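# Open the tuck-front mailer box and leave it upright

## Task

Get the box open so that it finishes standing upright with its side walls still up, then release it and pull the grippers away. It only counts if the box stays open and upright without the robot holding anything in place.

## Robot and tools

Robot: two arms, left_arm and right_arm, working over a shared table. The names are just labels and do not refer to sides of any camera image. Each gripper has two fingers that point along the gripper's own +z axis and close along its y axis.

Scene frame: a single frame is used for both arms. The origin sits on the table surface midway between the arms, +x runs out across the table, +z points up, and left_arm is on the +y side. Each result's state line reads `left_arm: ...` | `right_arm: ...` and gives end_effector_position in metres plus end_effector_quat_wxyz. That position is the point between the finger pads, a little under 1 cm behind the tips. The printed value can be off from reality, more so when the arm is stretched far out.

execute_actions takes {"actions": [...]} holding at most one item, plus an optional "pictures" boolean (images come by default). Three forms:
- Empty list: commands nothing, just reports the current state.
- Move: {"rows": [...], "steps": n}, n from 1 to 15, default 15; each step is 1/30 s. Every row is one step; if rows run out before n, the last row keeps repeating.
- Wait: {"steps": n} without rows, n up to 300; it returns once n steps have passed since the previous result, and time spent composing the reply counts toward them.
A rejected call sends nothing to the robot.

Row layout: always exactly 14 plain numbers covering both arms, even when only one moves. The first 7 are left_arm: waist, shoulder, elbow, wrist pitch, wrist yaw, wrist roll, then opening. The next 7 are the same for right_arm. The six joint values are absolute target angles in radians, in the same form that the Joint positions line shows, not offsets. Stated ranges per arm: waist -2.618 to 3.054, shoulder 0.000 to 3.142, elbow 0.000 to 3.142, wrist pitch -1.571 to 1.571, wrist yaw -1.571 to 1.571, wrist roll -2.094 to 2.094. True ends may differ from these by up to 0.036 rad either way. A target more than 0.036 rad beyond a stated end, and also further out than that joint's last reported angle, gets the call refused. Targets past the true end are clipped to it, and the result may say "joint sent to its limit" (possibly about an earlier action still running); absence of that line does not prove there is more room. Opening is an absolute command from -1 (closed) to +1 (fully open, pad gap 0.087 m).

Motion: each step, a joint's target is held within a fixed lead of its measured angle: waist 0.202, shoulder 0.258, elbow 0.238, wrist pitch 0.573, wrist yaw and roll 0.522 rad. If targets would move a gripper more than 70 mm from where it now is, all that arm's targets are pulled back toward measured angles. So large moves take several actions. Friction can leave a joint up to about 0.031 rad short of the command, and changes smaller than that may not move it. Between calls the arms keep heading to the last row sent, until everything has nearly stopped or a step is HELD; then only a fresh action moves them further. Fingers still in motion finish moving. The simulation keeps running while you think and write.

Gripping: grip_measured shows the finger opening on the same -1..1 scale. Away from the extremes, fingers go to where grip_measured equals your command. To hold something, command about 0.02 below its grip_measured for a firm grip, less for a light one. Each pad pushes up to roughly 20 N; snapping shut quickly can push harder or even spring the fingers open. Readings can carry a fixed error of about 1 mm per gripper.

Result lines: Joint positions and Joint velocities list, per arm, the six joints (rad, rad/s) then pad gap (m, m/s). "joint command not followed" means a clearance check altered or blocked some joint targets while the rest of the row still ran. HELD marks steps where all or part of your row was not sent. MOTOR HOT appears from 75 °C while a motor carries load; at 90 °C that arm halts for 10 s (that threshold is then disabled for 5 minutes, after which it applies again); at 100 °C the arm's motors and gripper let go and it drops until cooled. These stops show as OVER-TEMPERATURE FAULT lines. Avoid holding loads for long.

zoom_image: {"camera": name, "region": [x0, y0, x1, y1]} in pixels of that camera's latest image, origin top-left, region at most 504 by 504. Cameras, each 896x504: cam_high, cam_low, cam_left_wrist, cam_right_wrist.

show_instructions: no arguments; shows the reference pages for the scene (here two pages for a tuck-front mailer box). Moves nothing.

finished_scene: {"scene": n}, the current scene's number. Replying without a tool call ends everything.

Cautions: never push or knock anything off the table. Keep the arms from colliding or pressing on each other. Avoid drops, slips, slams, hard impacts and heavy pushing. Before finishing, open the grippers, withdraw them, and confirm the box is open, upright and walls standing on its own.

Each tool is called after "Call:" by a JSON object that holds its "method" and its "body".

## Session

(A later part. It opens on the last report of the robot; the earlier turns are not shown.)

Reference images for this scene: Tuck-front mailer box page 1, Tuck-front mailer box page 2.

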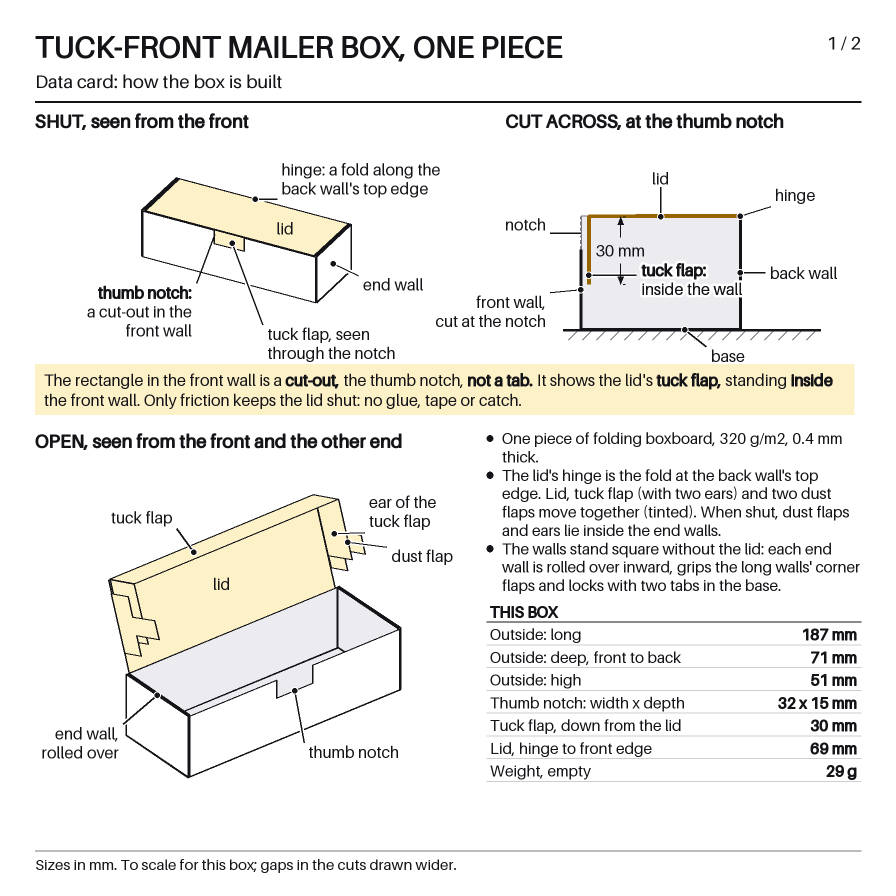

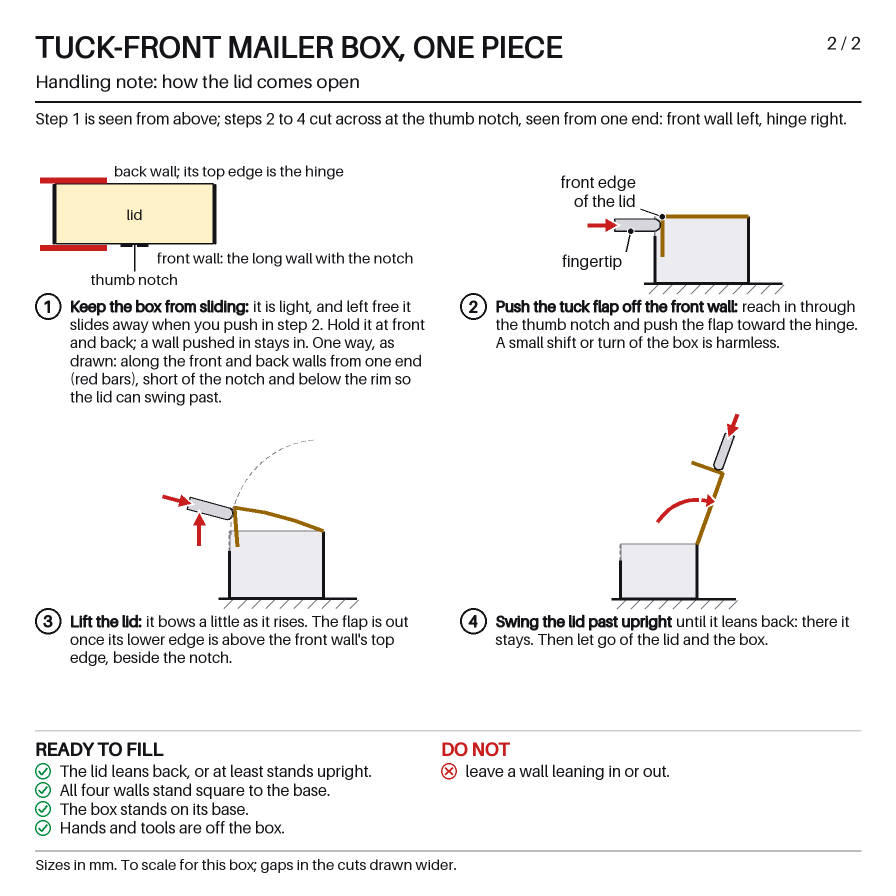

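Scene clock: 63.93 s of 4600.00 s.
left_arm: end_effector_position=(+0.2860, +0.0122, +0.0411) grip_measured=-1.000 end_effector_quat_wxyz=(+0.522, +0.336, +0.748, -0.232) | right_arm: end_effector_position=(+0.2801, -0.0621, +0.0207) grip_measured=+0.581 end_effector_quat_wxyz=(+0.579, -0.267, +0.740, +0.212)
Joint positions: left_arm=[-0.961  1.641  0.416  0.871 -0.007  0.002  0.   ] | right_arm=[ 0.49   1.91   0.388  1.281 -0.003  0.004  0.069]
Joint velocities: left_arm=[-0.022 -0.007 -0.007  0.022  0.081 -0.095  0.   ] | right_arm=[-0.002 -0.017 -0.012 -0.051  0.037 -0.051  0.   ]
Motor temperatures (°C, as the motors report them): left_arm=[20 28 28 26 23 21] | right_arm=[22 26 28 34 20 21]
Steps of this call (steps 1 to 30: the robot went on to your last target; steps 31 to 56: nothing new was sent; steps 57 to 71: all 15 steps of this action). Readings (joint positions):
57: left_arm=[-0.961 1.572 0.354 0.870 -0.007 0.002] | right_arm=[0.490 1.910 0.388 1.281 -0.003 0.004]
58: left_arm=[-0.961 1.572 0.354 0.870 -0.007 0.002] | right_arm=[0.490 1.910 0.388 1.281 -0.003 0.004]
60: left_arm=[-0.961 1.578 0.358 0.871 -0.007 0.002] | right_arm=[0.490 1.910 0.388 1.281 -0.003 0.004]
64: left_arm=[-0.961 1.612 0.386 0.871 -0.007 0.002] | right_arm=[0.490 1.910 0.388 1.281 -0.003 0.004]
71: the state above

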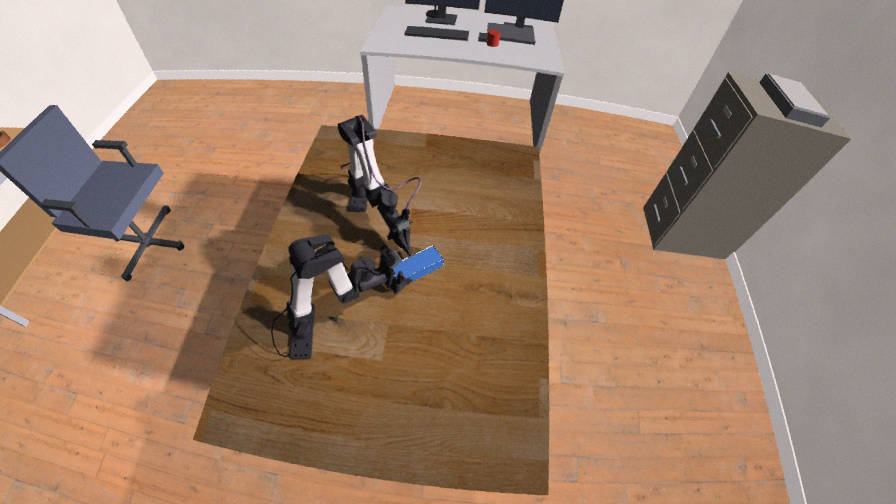

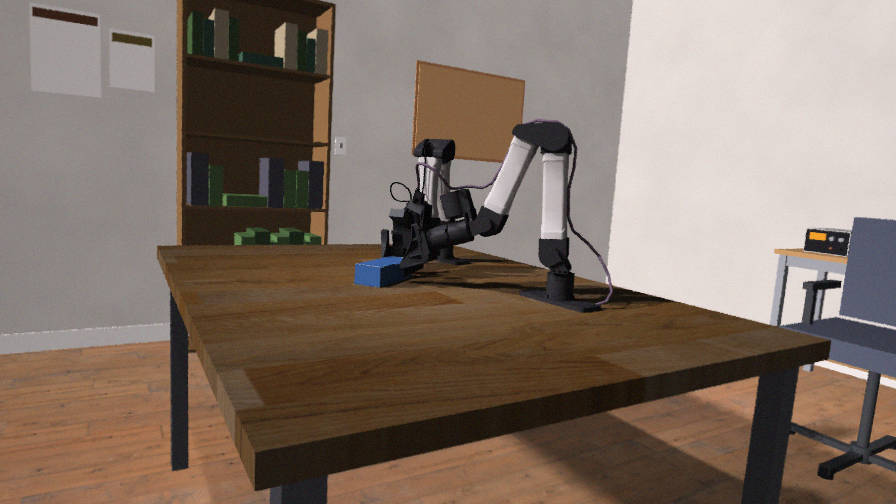

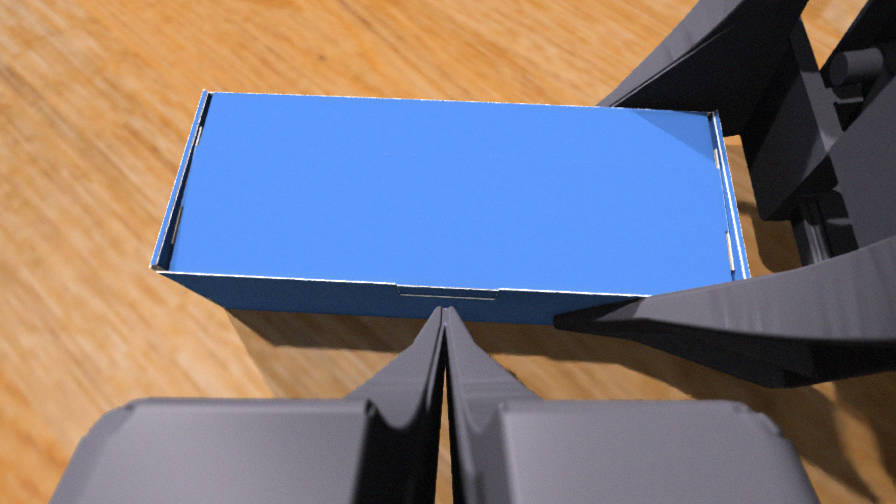

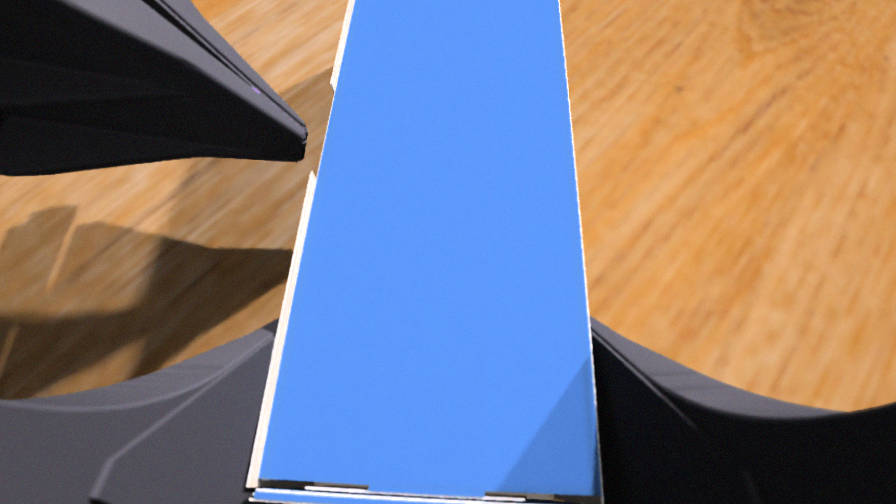

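Call:
{"method": "execute_actions", "body": {"actions": [{"rows":[[-0.955,1.666,0.434,0.875,0,0.012,-1,0.49,1.927,0.410,1.275,0.0,0.01,0.58],[-0.955,1.671,0.438,0.877,0,0.012,-1,0.49,1.927,0.410,1.27,0.0,0.01,0.58],[-0.955,1.676,0.442,0.879,0,0.012,-1,0.492,1.927,0.410,1.265,-0.01,0.01,0.58],[-0.955,1.680,0.446,0.881,0,0.012,-1,0.494,1.927,0.410,1.26,-0.02,0.01,0.58],[-0.955,1.684,0.450,0.883,0,0.012,-1,0.496,1.927,0.410,1.26,-0.03,0.01,0.58],[-0.955,1.688,0.454,0.886,0,0.012,-1,0.498,1.927,0.410,1.26,-0.04,0.01,0.58],[-0.955,1.691,0.458,0.890,0,0.012,-1,0.499,1.927,0.410,1.26,-0.05,0.01,0.58],[-0.955,1.692,0.461,0.895,0,0.012,-1,0.500,1.927,0.410,1.26,-0.06,0.01,0.58],[-0.955,1.692,0.464,0.900,0,0.012,-1,0.501,1.927,0.410,1.255,-0.07,0.01,0.58],[-0.955,1.692,0.467,0.905,0,0.012,-1,0.502,1.927,0.410,1.255,-0.08,0.01,0.58],[-0.955,1.692,0.470,0.910,0,0.012,-1,0.503,1.927,0.410,1.25,-0.09,0.01,0.58],[-0.955,1.692,0.473,0.915,0,0.012,-1,0.504,1.927,0.410,1.25,-0.10,0.01,0.58],[-0.955,1.692,0.476,0.920,0,0.012,-1,0.505,1.927,0.410,1.25,-0.11,0.01,0.58]],"steps":15}]}}

Scene clock: 66.37 s of 4600.00 s.
left_arm: end_effector_position=(+0.2912, +0.0064, +0.0394) grip_measured=-1.000 end_effector_quat_wxyz=(+0.522, +0.337, +0.748, -0.232) | right_arm: end_effector_position=(+0.2785, -0.0604, +0.0205) grip_measured=+0.581 end_effector_quat_wxyz=(+0.577, -0.271, +0.739, +0.217)
Joint positions: left_arm=[-0.961  1.676  0.445  0.877 -0.006  0.003  0.   ] | right_arm=[ 0.49   1.91   0.388  1.28  -0.016  0.004  0.069]
Joint velocities: left_arm=[ 0.002  0.007 -0.007  0.037  0.007  0.007  0.   ] | right_arm=[-0.007  0.012 -0.002 -0.051  0.007  0.007 -0.001]
Motor temperatures (°C, as the motors report them): left_arm=[20 28 28 26 23 21] | right_arm=[22 26 28 34 20 21]
Steps of this call (steps 1 to 15: the robot went on to your last target; steps 16 to 58: nothing new was sent; steps 59 to 73: all 15 steps of this action). Readings (joint positions):
59: left_arm=[-0.961 1.641 0.416 0.871 -0.007 0.002] | right_arm=[0.490 1.910 0.388 1.281 -0.003 0.004]
60: left_arm=[-0.961 1.642 0.416 0.872 -0.007 0.002] | right_arm=[0.490 1.910 0.388 1.281 -0.003 0.004]
62: left_arm=[-0.961 1.650 0.422 0.873 -0.007 0.002] | right_arm=[0.490 1.910 0.388 1.280 -0.003 0.004]
66: left_arm=[-0.961 1.669 0.439 0.877 -0.006 0.002] | right_arm=[0.490 1.910 0.388 1.280 -0.012 0.004]
73: the state above

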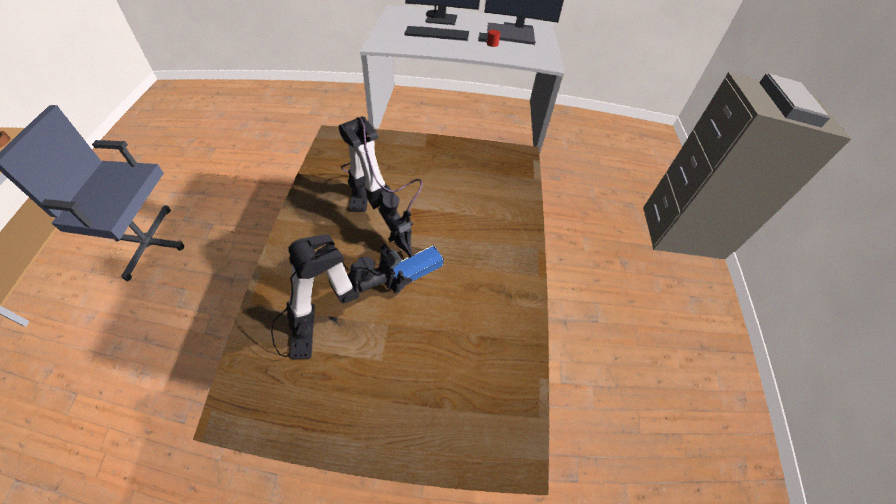

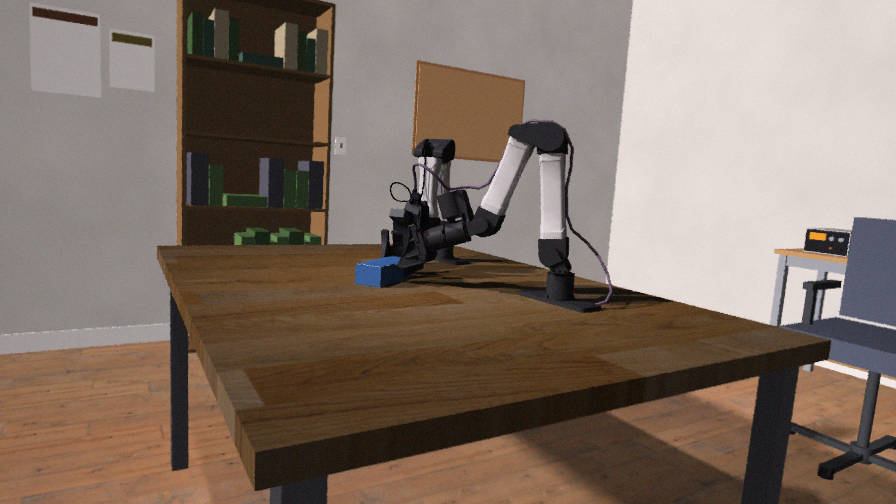

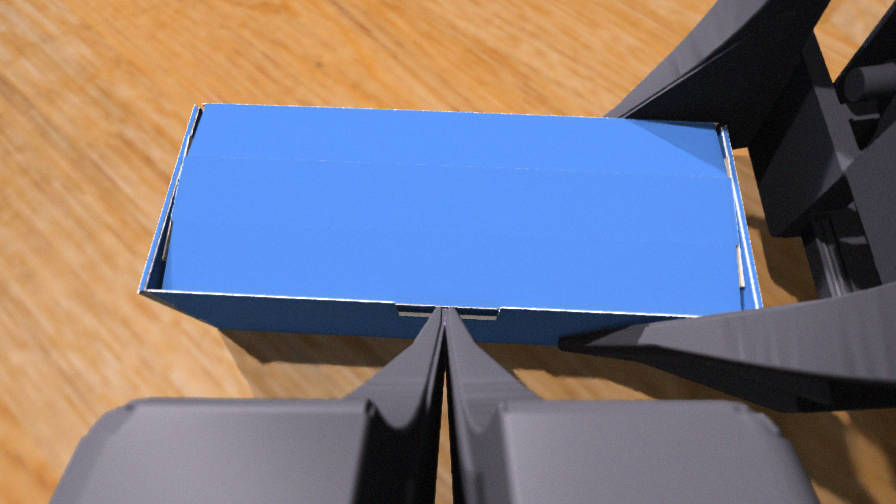

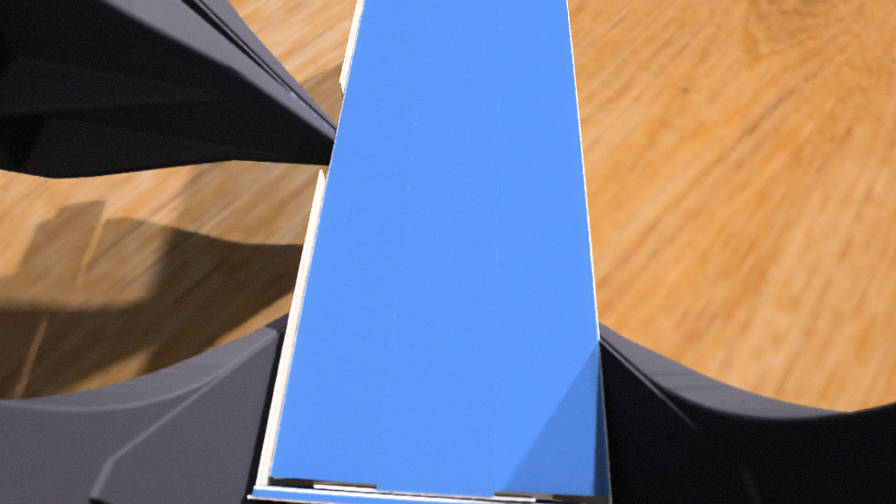

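Call:
{"method": "execute_actions", "body": {"actions": [{"rows":[[-0.955,1.675,0.478,0.924,0,0.012,-1,0.505,1.927,0.410,1.25,-0.115,0.01,0.58],[-0.955,1.664,0.480,0.928,0,0.012,-1,0.506,1.927,0.410,1.245,-0.12,0.01,0.58],[-0.955,1.658,0.482,0.932,0,0.012,-1,0.506,1.927,0.410,1.245,-0.125,0.01,0.58],[-0.955,1.655,0.484,0.936,0,0.012,-1,0.507,1.927,0.410,1.24,-0.13,0.01,0.58],[-0.955,1.652,0.485,0.940,0,0.012,-1,0.507,1.927,0.410,1.24,-0.135,0.01,0.58],[-0.955,1.649,0.485,0.943,0,0.012,-1,0.508,1.927,0.410,1.24,-0.14,0.01,0.58],[-0.955,1.646,0.485,0.946,0,0.012,-1,0.508,1.927,0.410,1.24,-0.14,0.01,0.58],[-0.955,1.643,0.485,0.946,0,0.012,-1,0.508,1.927,0.410,1.24,-0.14,0.01,0.58],[-0.955,1.640,0.485,0.946,0,0.012,-1,0.508,1.927,0.410,1.24,-0.14,0.01,0.58],[-0.955,1.637,0.485,0.946,0,0.012,-1,0.508,1.927,0.410,1.24,-0.14,0.01,0.58],[-0.955,1.634,0.485,0.946,0,0.012,-1,0.508,1.927,0.410,1.24,-0.14,0.01,0.58],[-0.955,1.631,0.485,0.946,0,0.012,-1,0.508,1.927,0.410,1.24,-0.14,0.01,0.58],[-0.955,1.628,0.485,0.946,0,0.012,-1,0.508,1.927,0.410,1.24,-0.14,0.01,0.58],[-0.955,1.625,0.485,0.946,0,0.012,-1,0.508,1.927,0.410,1.24,-0.14,0.01,0.58]],"steps":15}]}}

Scene clock: 68.53 s of 4600.00 s.
left_arm: end_effector_position=(+0.2933, +0.0055, +0.0511) grip_measured=-1.000 end_effector_quat_wxyz=(+0.535, +0.333, +0.740, -0.234) | right_arm: end_effector_position=(+0.2788, -0.0608, +0.0203) grip_measured=+0.581 end_effector_quat_wxyz=(+0.576, -0.271, +0.739, +0.218)
Joint positions: left_arm=[-0.961  1.646  0.445  0.877 -0.011  0.006  0.   ] | right_arm=[ 0.486  1.91   0.388  1.279 -0.022  0.004  0.069]
Joint velocities: left_arm=[-0.002 -0.081 -0.002 -0.037 -0.022  0.007  0.   ] | right_arm=[-0.012 -0.012 -0.017 -0.022  0.007 -0.007 -0.   ]
Motor temperatures (°C, as the motors report them): left_arm=[20 28 28 27 23 21] | right_arm=[22 26 29 34 20 21]
Steps of this call (steps 1 to 15: the robot went on to your last target; steps 16 to 50: nothing new was sent; steps 51 to 65: all 15 steps of this action). Readings (joint positions):
51: left_arm=[-0.961 1.676 0.445 0.877 -0.006 0.004] | right_arm=[0.490 1.910 0.388 1.280 -0.016 0.004]
52: left_arm=[-0.961 1.676 0.445 0.877 -0.006 0.004] | right_arm=[0.490 1.910 0.388 1.280 -0.017 0.004]
54: left_arm=[-0.961 1.676 0.445 0.877 -0.007 0.005] | right_arm=[0.490 1.910 0.388 1.280 -0.018 0.004]
58: left_arm=[-0.961 1.672 0.445 0.877 -0.009 0.005] | right_arm=[0.490 1.910 0.388 1.280 -0.022 0.004]
65: the state above

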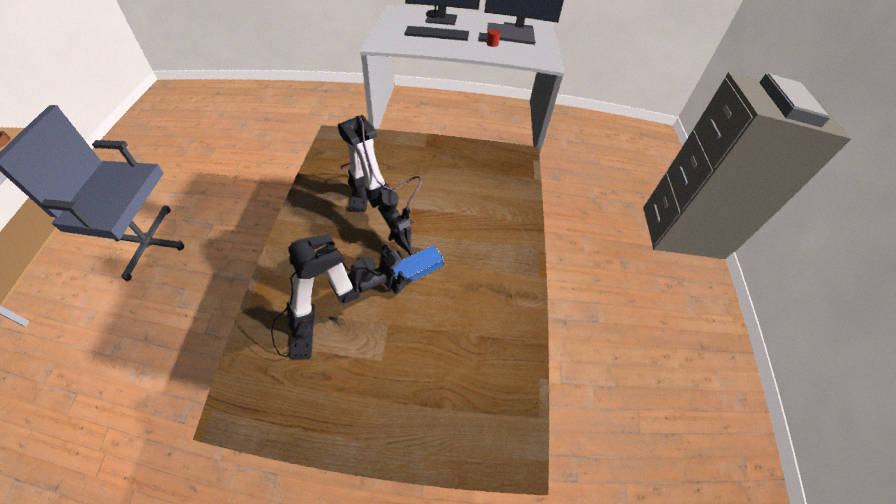

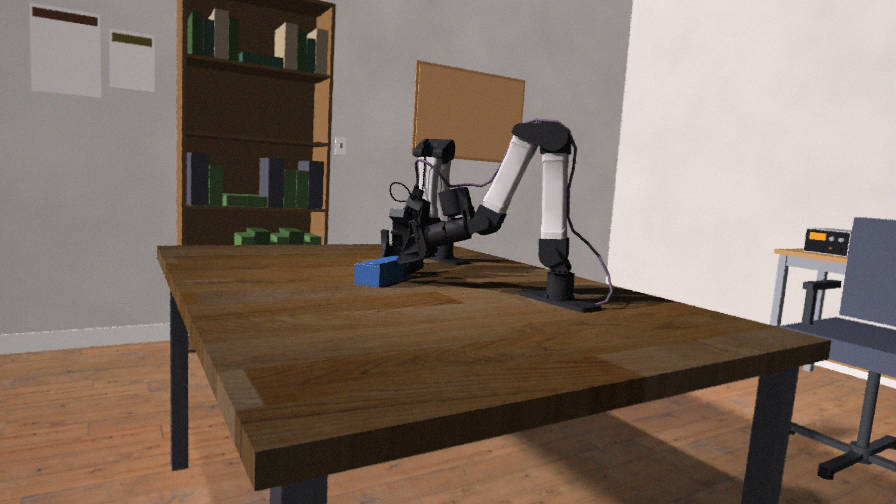

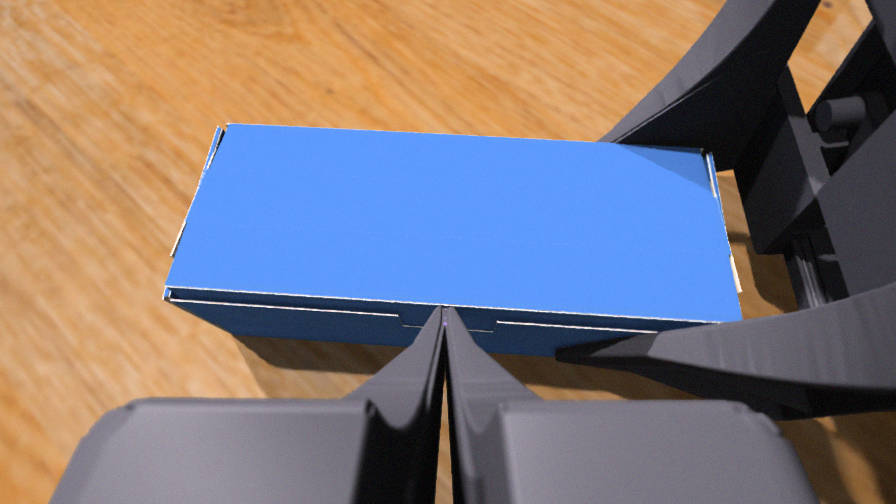

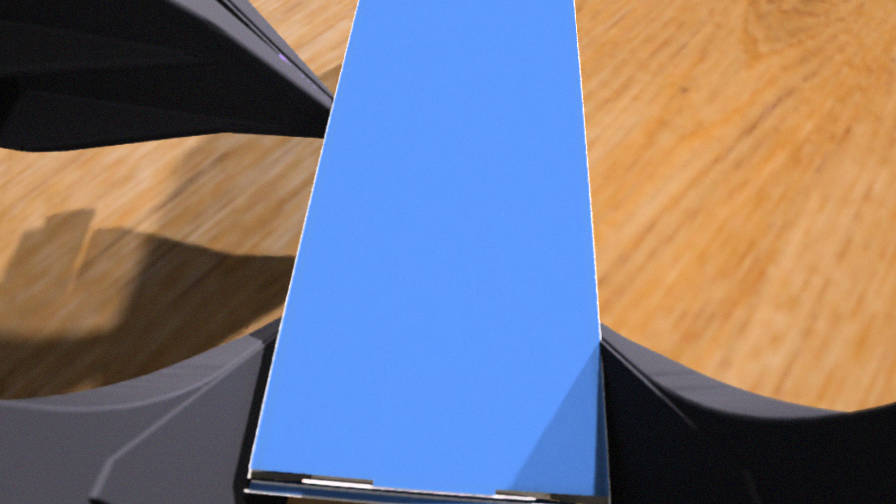

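Call:
{"method": "execute_actions", "body": {"actions": [{"rows":[[-0.955,1.635,0.472,0.93,0,0.012,-1,0.503,1.927,0.410,1.25,-0.11,0.01,0.58],[-0.955,1.64,0.458,0.91,0,0.012,-1,0.498,1.927,0.410,1.26,-0.08,0.01,0.58],[-0.955,1.645,0.444,0.89,0,0.012,-1,0.493,1.927,0.410,1.27,-0.05,0.01,0.58],[-0.955,1.648,0.432,0.878,0,0.012,-1,0.49,1.927,0.410,1.27,-0.025,0.01,0.58],[-0.955,1.650,0.422,0.876,0,0.012,-1,0.488,1.927,0.410,1.27,-0.022,0.01,0.58],[-0.955,1.652,0.415,0.876,0,0.012,-1,0.488,1.927,0.410,1.27,-0.022,0.01,0.58],[-0.955,1.656,0.410,0.876,0,0.012,-1,0.488,1.927,0.410,1.27,-0.022,0.01,0.58],[-0.955,1.662,0.410,0.876,0,0.012,-1,0.488,1.927,0.410,1.27,-0.022,0.01,0.58],[-0.955,1.668,0.410,0.876,0,0.012,-1,0.488,1.927,0.410,1.27,-0.022,0.01,0.58],[-0.955,1.674,0.410,0.876,0,0.012,-1,0.488,1.927,0.410,1.27,-0.022,0.01,0.58],[-0.955,1.680,0.415,0.876,0,0.012,-1,0.488,1.927,0.410,1.27,-0.022,0.01,0.58],[-0.955,1.684,0.425,0.876,0,0.012,-1,0.488,1.927,0.410,1.27,-0.022,0.01,0.58],[-0.955,1.684,0.435,0.876,0,0.012,-1,0.488,1.927,0.410,1.27,-0.022,0.01,0.58]],"steps":15}]}}

Scene clock: 71.73 s of 4600.00 s.
left_arm: end_effector_position=(+0.2886, +0.0100, +0.0379) grip_measured=-1.000 end_effector_quat_wxyz=(+0.521, +0.338, +0.749, -0.230) | right_arm: end_effector_position=(+0.2797, -0.0618, +0.0204) grip_measured=+0.581 end_effector_quat_wxyz=(+0.577, -0.269, +0.740, +0.216)
Joint positions: left_arm=[-0.961  1.665  0.43   0.875 -0.008  0.006  0.   ] | right_arm=[ 0.485  1.91   0.388  1.28  -0.017  0.005  0.069]
Joint velocities: left_arm=[-0.002  0.056  0.007  0.007 -0.007  0.037  0.   ] | right_arm=[ 0.032  0.022 -0.007 -0.022  0.051  0.007  0.001]
Motor temperatures (°C, as the motors report them): left_arm=[20 28 28 28 23 21] | right_arm=[22 27 29 34 21 21]
Steps of this call (steps 1 to 15: the robot went on to your last target; steps 16 to 81: nothing new was sent; steps 82 to 96: all 15 steps of this action). Readings (joint positions):
82: left_arm=[-0.961 1.644 0.445 0.877 -0.011 0.006] | right_arm=[0.486 1.910 0.388 1.279 -0.022 0.004]
83: left_arm=[-0.961 1.644 0.445 0.876 -0.011 0.006] | right_arm=[0.485 1.910 0.388 1.279 -0.021 0.005]
85: left_arm=[-0.961 1.644 0.445 0.873 -0.011 0.006] | right_arm=[0.485 1.910 0.388 1.280 -0.018 0.005]
89: left_arm=[-0.961 1.644 0.435 0.873 -0.010 0.006] | right_arm=[0.485 1.910 0.388 1.280 -0.017 0.005]
96: the state above

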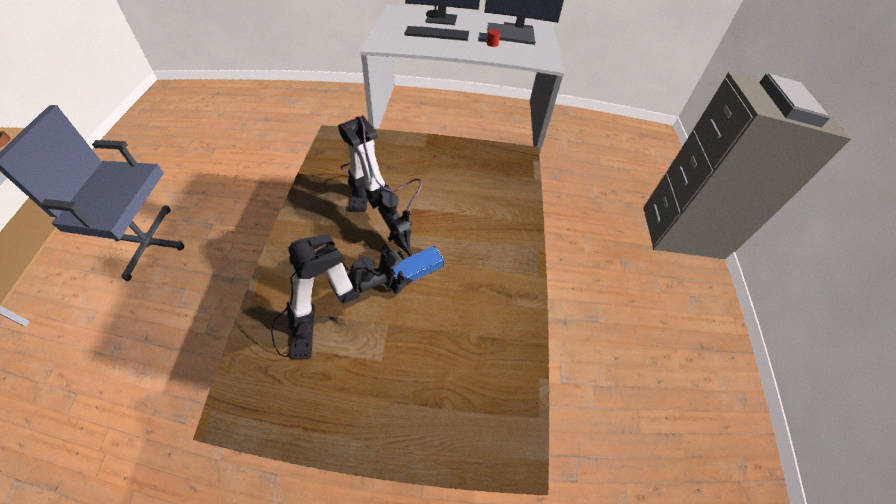

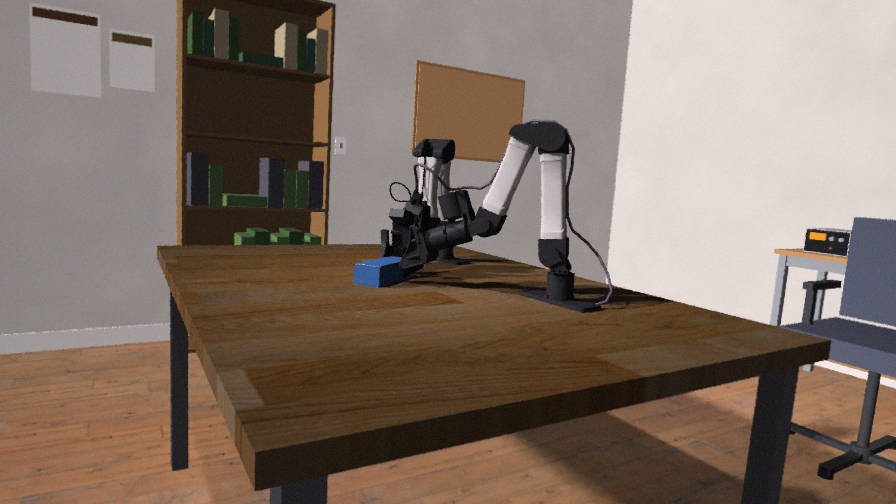

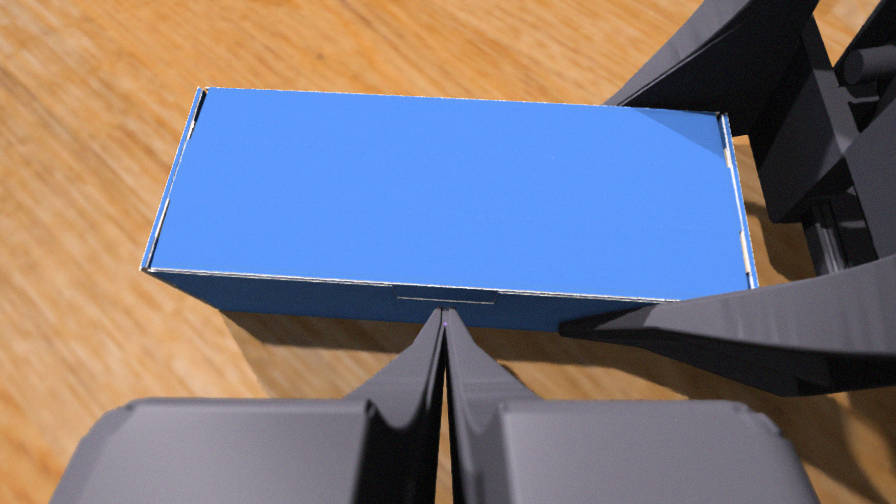

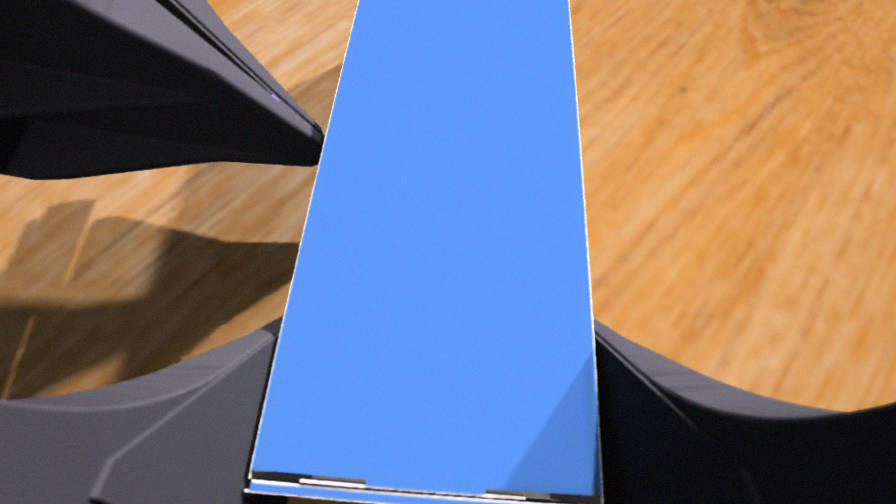

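Call:
{"method": "execute_actions", "body": {"actions": [{"rows":[[-0.955,1.687,0.446,0.880,0,0.012,-1,0.49,1.927,0.410,1.27,-0.025,0.01,0.578],[-0.955,1.690,0.450,0.883,0,0.012,-1,0.491,1.927,0.410,1.265,-0.03,0.01,0.578],[-0.955,1.693,0.454,0.886,0,0.012,-1,0.492,1.927,0.410,1.26,-0.035,0.01,0.578],[-0.955,1.695,0.458,0.889,0,0.012,-1,0.493,1.927,0.410,1.26,-0.045,0.01,0.578],[-0.955,1.695,0.462,0.893,0,0.012,-1,0.495,1.927,0.410,1.26,-0.055,0.01,0.578],[-0.955,1.690,0.466,0.898,0,0.012,-1,0.497,1.927,0.410,1.255,-0.068,0.01,0.578],[-0.955,1.685,0.470,0.904,0,0.012,-1,0.499,1.927,0.410,1.255,-0.080,0.01,0.578],[-0.955,1.680,0.474,0.910,0,0.012,-1,0.501,1.927,0.410,1.25,-0.092,0.01,0.578],[-0.955,1.676,0.478,0.917,0,0.012,-1,0.503,1.927,0.410,1.25,-0.104,0.01,0.578],[-0.955,1.672,0.482,0.924,0,0.012,-1,0.505,1.927,0.410,1.245,-0.116,0.01,0.578],[-0.955,1.668,0.485,0.931,0,0.012,-1,0.506,1.927,0.410,1.245,-0.128,0.01,0.578],[-0.955,1.664,0.488,0.938,0,0.012,-1,0.507,1.927,0.410,1.24,-0.14,0.01,0.578],[-0.955,1.660,0.491,0.945,0,0.012,-1,0.508,1.927,0.410,1.24,-0.15,0.01,0.578],[-0.955,1.657,0.493,0.950,0,0.012,-1,0.508,1.927,0.410,1.24,-0.155,0.01,0.578],[-0.955,1.654,0.494,0.953,0,0.012,-1,0.508,1.927,0.410,1.24,-0.16,0.01,0.578]],"steps":15}], "pictures": false}}

Call:
{"method": "execute_actions", "body": {"actions": [{"rows":[[-0.955,1.651,0.494,0.955,0,0.012,-1,0.508,1.927,0.410,1.24,-0.16,0.01,0.578],[-0.955,1.648,0.494,0.955,0,0.012,-1,0.508,1.927,0.410,1.24,-0.16,0.01,0.578],[-0.955,1.645,0.494,0.955,0,0.012,-1,0.508,1.927,0.410,1.24,-0.16,0.01,0.578],[-0.955,1.642,0.494,0.955,0,0.012,-1,0.508,1.927,0.410,1.24,-0.16,0.01,0.578],[-0.955,1.639,0.494,0.955,0,0.012,-1,0.508,1.927,0.410,1.24,-0.16,0.01,0.578],[-0.955,1.636,0.494,0.955,0,0.012,-1,0.508,1.927,0.410,1.24,-0.16,0.01,0.578],[-0.955,1.633,0.494,0.955,0,0.012,-1,0.508,1.927,0.410,1.24,-0.16,0.01,0.578],[-0.955,1.630,0.494,0.955,0,0.012,-1,0.508,1.927,0.410,1.24,-0.16,0.01,0.578],[-0.955,1.627,0.494,0.955,0,0.012,-1,0.508,1.927,0.410,1.24,-0.16,0.01,0.578],[-0.955,1.624,0.494,0.955,0,0.012,-1,0.508,1.927,0.410,1.24,-0.16,0.01,0.578]],"steps":12}]}}

Scene clock: 74.87 s of 4600.00 s.
left_arm: end_effector_position=(+0.2931, +0.0047, +0.0431) grip_measured=-1.000 end_effector_quat_wxyz=(+0.527, +0.336, +0.745, -0.232) | right_arm: end_effector_position=(+0.2788, -0.0608, +0.0203) grip_measured=+0.579 end_effector_quat_wxyz=(+0.576, -0.272, +0.739, +0.219)
Joint positions: left_arm=[-0.961  1.673  0.451  0.878 -0.008  0.006  0.   ] | right_arm=[ 0.484  1.91   0.388  1.279 -0.028  0.005  0.069]
Joint velocities: left_arm=[-0.017  0.002  0.017 -0.095 -0.007 -0.037  0.   ] | right_arm=[-0.032 -0.017 -0.007 -0.022  0.066  0.022  0.001]
Motor temperatures (°C, as the motors report them): left_arm=[20 27 28 28 23 21] | right_arm=[22 27 29 34 20 21]
Steps of this call (steps 1 to 15: the robot went on to your last target; steps 16 to 79: nothing new was sent; steps 80 to 94: all 15 steps of this action). Readings (joint positions):
80: left_arm=[-0.961 1.666 0.430 0.875 -0.008 0.006] | right_arm=[0.485 1.910 0.388 1.280 -0.017 0.005]
81: left_arm=[-0.961 1.666 0.430 0.875 -0.008 0.006] | right_arm=[0.485 1.910 0.388 1.280 -0.017 0.005]
83: left_arm=[-0.961 1.667 0.432 0.877 -0.008 0.006] | right_arm=[0.485 1.910 0.388 1.280 -0.018 0.005]
87: left_arm=[-0.961 1.673 0.446 0.879 -0.007 0.006] | right_arm=[0.485 1.910 0.388 1.280 -0.025 0.005]
94: the state above

Scene clock: 75.27 s of 4600.00 s.
left_arm: end_effector_position=(+0.2949, +0.0028, +0.0554) grip_measured=-1.000 end_effector_quat_wxyz=(+0.539, +0.332, +0.737, -0.238) | right_arm: end_effector_position=(+0.2794, -0.0615, +0.0203) grip_measured=+0.579 end_effector_quat_wxyz=(+0.576, -0.271, +0.739, +0.219)
Joint positions: left_arm=[-0.961  1.644  0.453  0.879 -0.008  0.006  0.   ] | right_arm=[ 0.482  1.91   0.388  1.279 -0.028  0.005  0.069]
Joint velocities: left_arm=[-0.007 -0.066 -0.007  0.095  0.037 -0.081  0.   ] | right_arm=[-0.002 -0.002  0.007 -0.022 -0.022  0.022 -0.   ]
Motor temperatures (°C, as the motors report them): left_arm=[20 27 28 28 23 21] | right_arm=[22 27 29 34 21 21]
Steps of this call (steps 1 to 12: all 12 steps of this action). Readings (joint positions):
1: left_arm=[-0.961 1.673 0.452 0.878 -0.008 0.006] | right_arm=[0.484 1.910 0.388 1.279 -0.028 0.005]
2: left_arm=[-0.961 1.673 0.453 0.878 -0.008 0.006] | right_arm=[0.483 1.910 0.388 1.279 -0.028 0.005]
4: left_arm=[-0.961 1.672 0.453 0.878 -0.008 0.006] | right_arm=[0.483 1.910 0.388 1.279 -0.028 0.005]
8: left_arm=[-0.961 1.659 0.453 0.877 -0.008 0.006] | right_arm=[0.482 1.910 0.388 1.279 -0.028 0.005]
12: the state above

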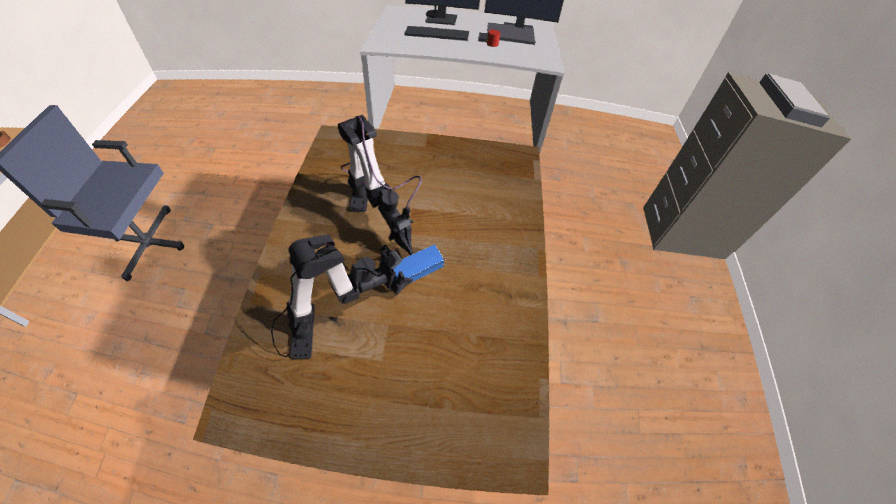

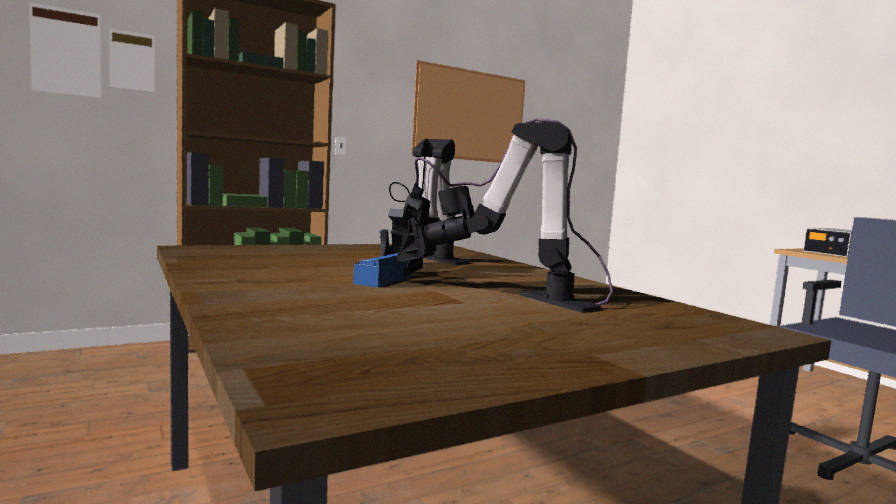

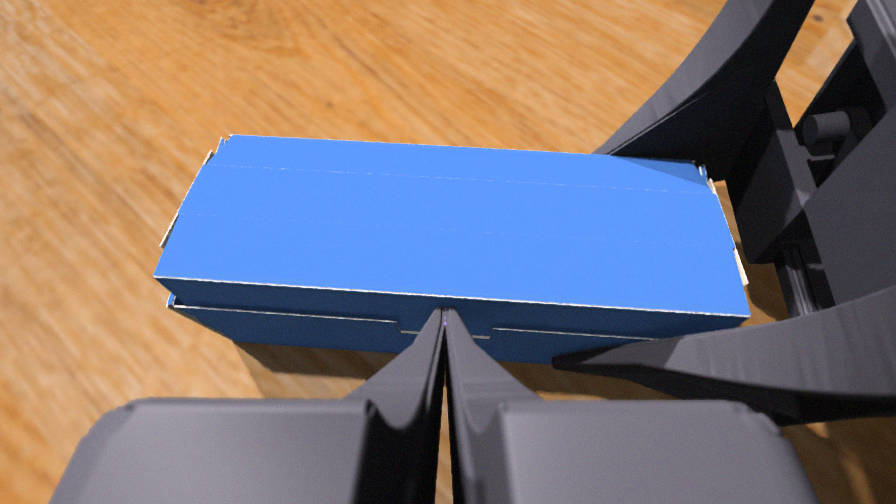

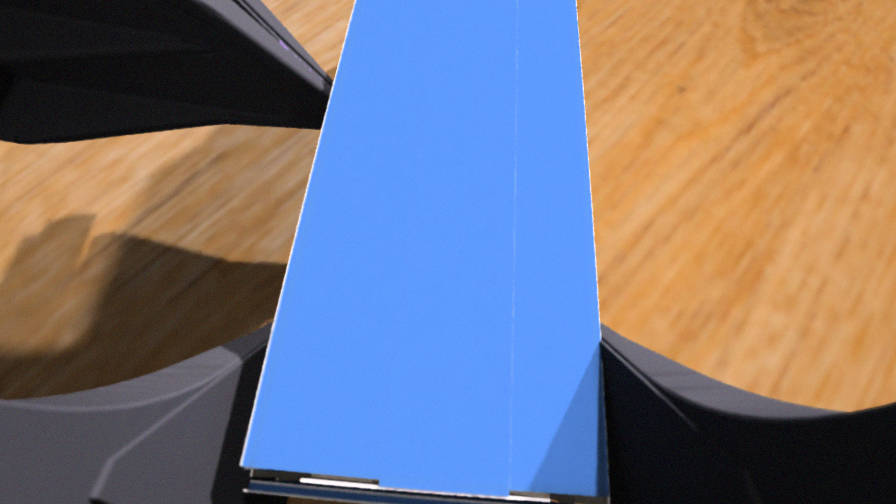

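Call:
{"method": "execute_actions", "body": {"actions": []}}

Scene clock: 77.20 s of 4600.00 s.
left_arm: end_effector_position=(+0.3008, -0.0044, +0.0736) grip_measured=-1.000 end_effector_quat_wxyz=(+0.563, +0.325, +0.718, -0.249) | right_arm: end_effector_position=(+0.2794, -0.0615, +0.0203) grip_measured=+0.579 end_effector_quat_wxyz=(+0.576, -0.271, +0.739, +0.219)
Joint positions: left_arm=[-0.961  1.637  0.465  0.927 -0.006  0.006  0.   ] | right_arm=[ 0.482  1.91   0.388  1.279 -0.028  0.005  0.069]
Joint velocities: left_arm=[-0.007 -0.012 -0.007 -0.037 -0.022  0.066  0.   ] | right_arm=[ 0.012 -0.012  0.007 -0.022 -0.037  0.022  0.001]
Motor temperatures (°C, as the motors report them): left_arm=[20 27 28 29 23 21] | right_arm=[22 27 29 34 21 21]
Steps of this call (steps 1 to 45: the robot went on to your last target; steps 46 to 58: nothing new was sent). Readings (joint positions):
1: left_arm=[-0.961 1.642 0.453 0.881 -0.008 0.006] | right_arm=[0.482 1.910 0.388 1.279 -0.028 0.005]
2: left_arm=[-0.961 1.640 0.453 0.884 -0.008 0.006] | right_arm=[0.482 1.910 0.388 1.279 -0.028 0.005]
4: left_arm=[-0.961 1.639 0.453 0.888 -0.008 0.006] | right_arm=[0.482 1.910 0.388 1.279 -0.028 0.005]
8: left_arm=[-0.961 1.638 0.453 0.894 -0.008 0.006] | right_arm=[0.482 1.910 0.388 1.279 -0.028 0.005]
58: the state above
All arms were judged still, so your last target was given up. Only a new action makes them travel on or press farther. Fingers that are still opening or closing keep moving.

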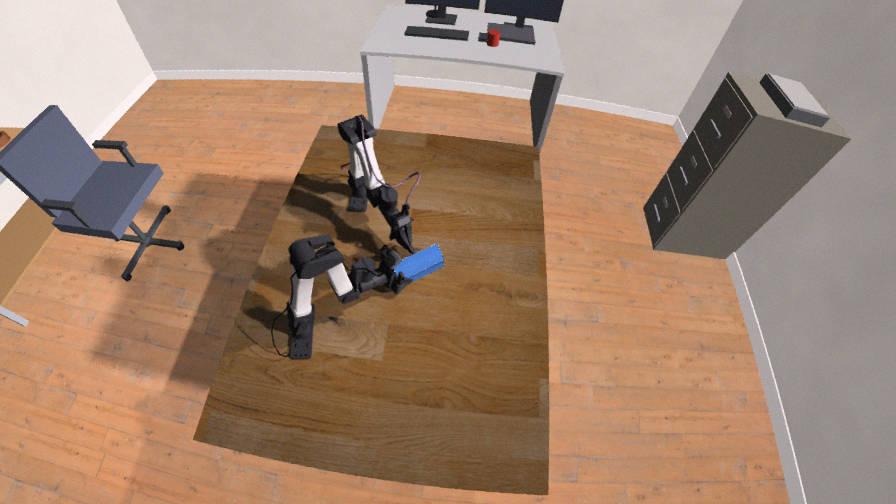

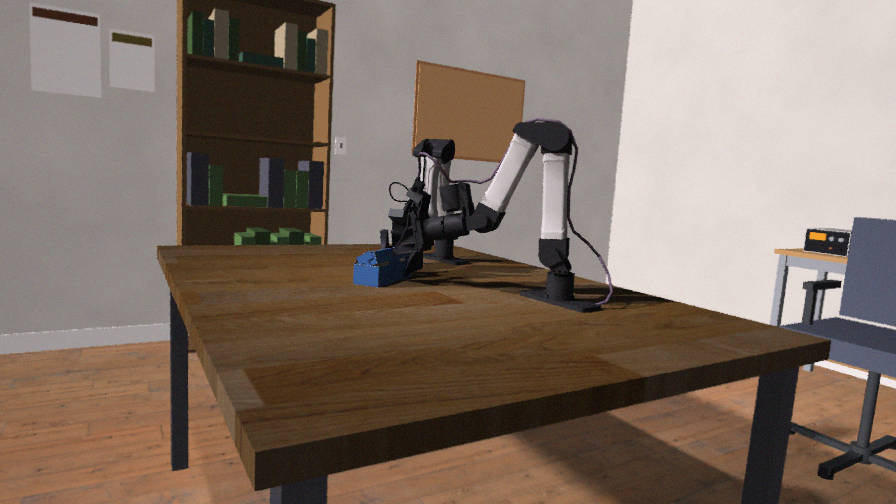

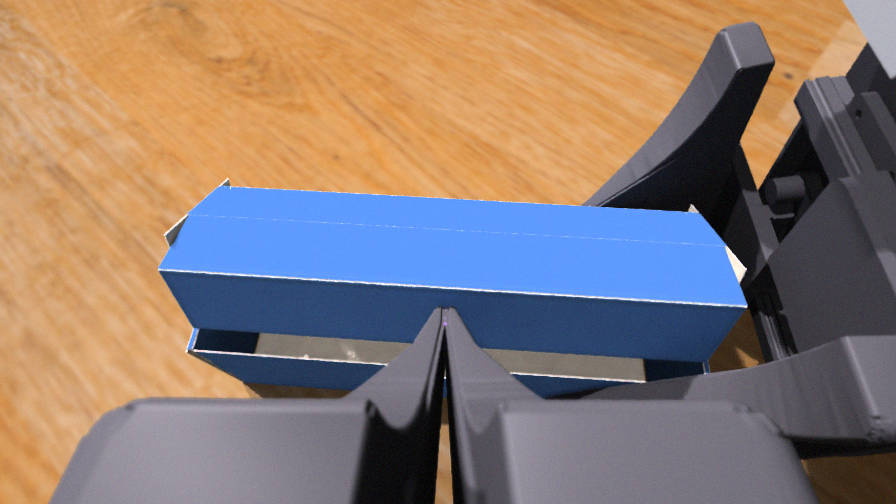

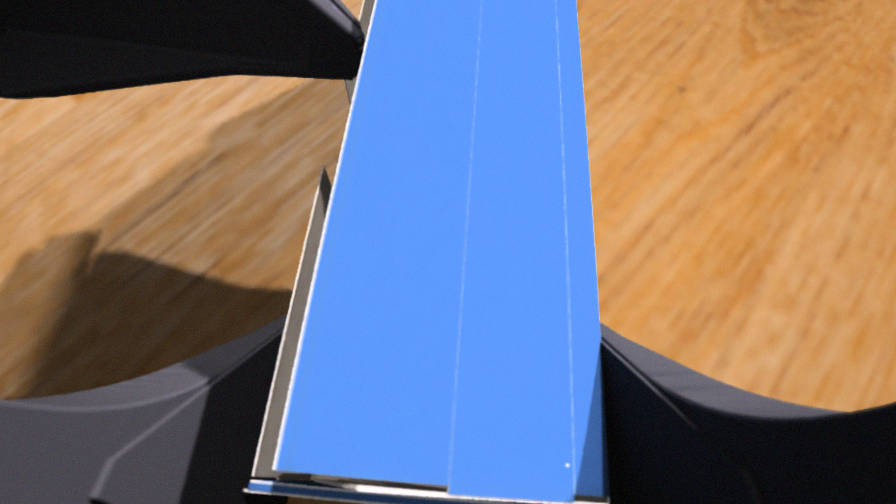

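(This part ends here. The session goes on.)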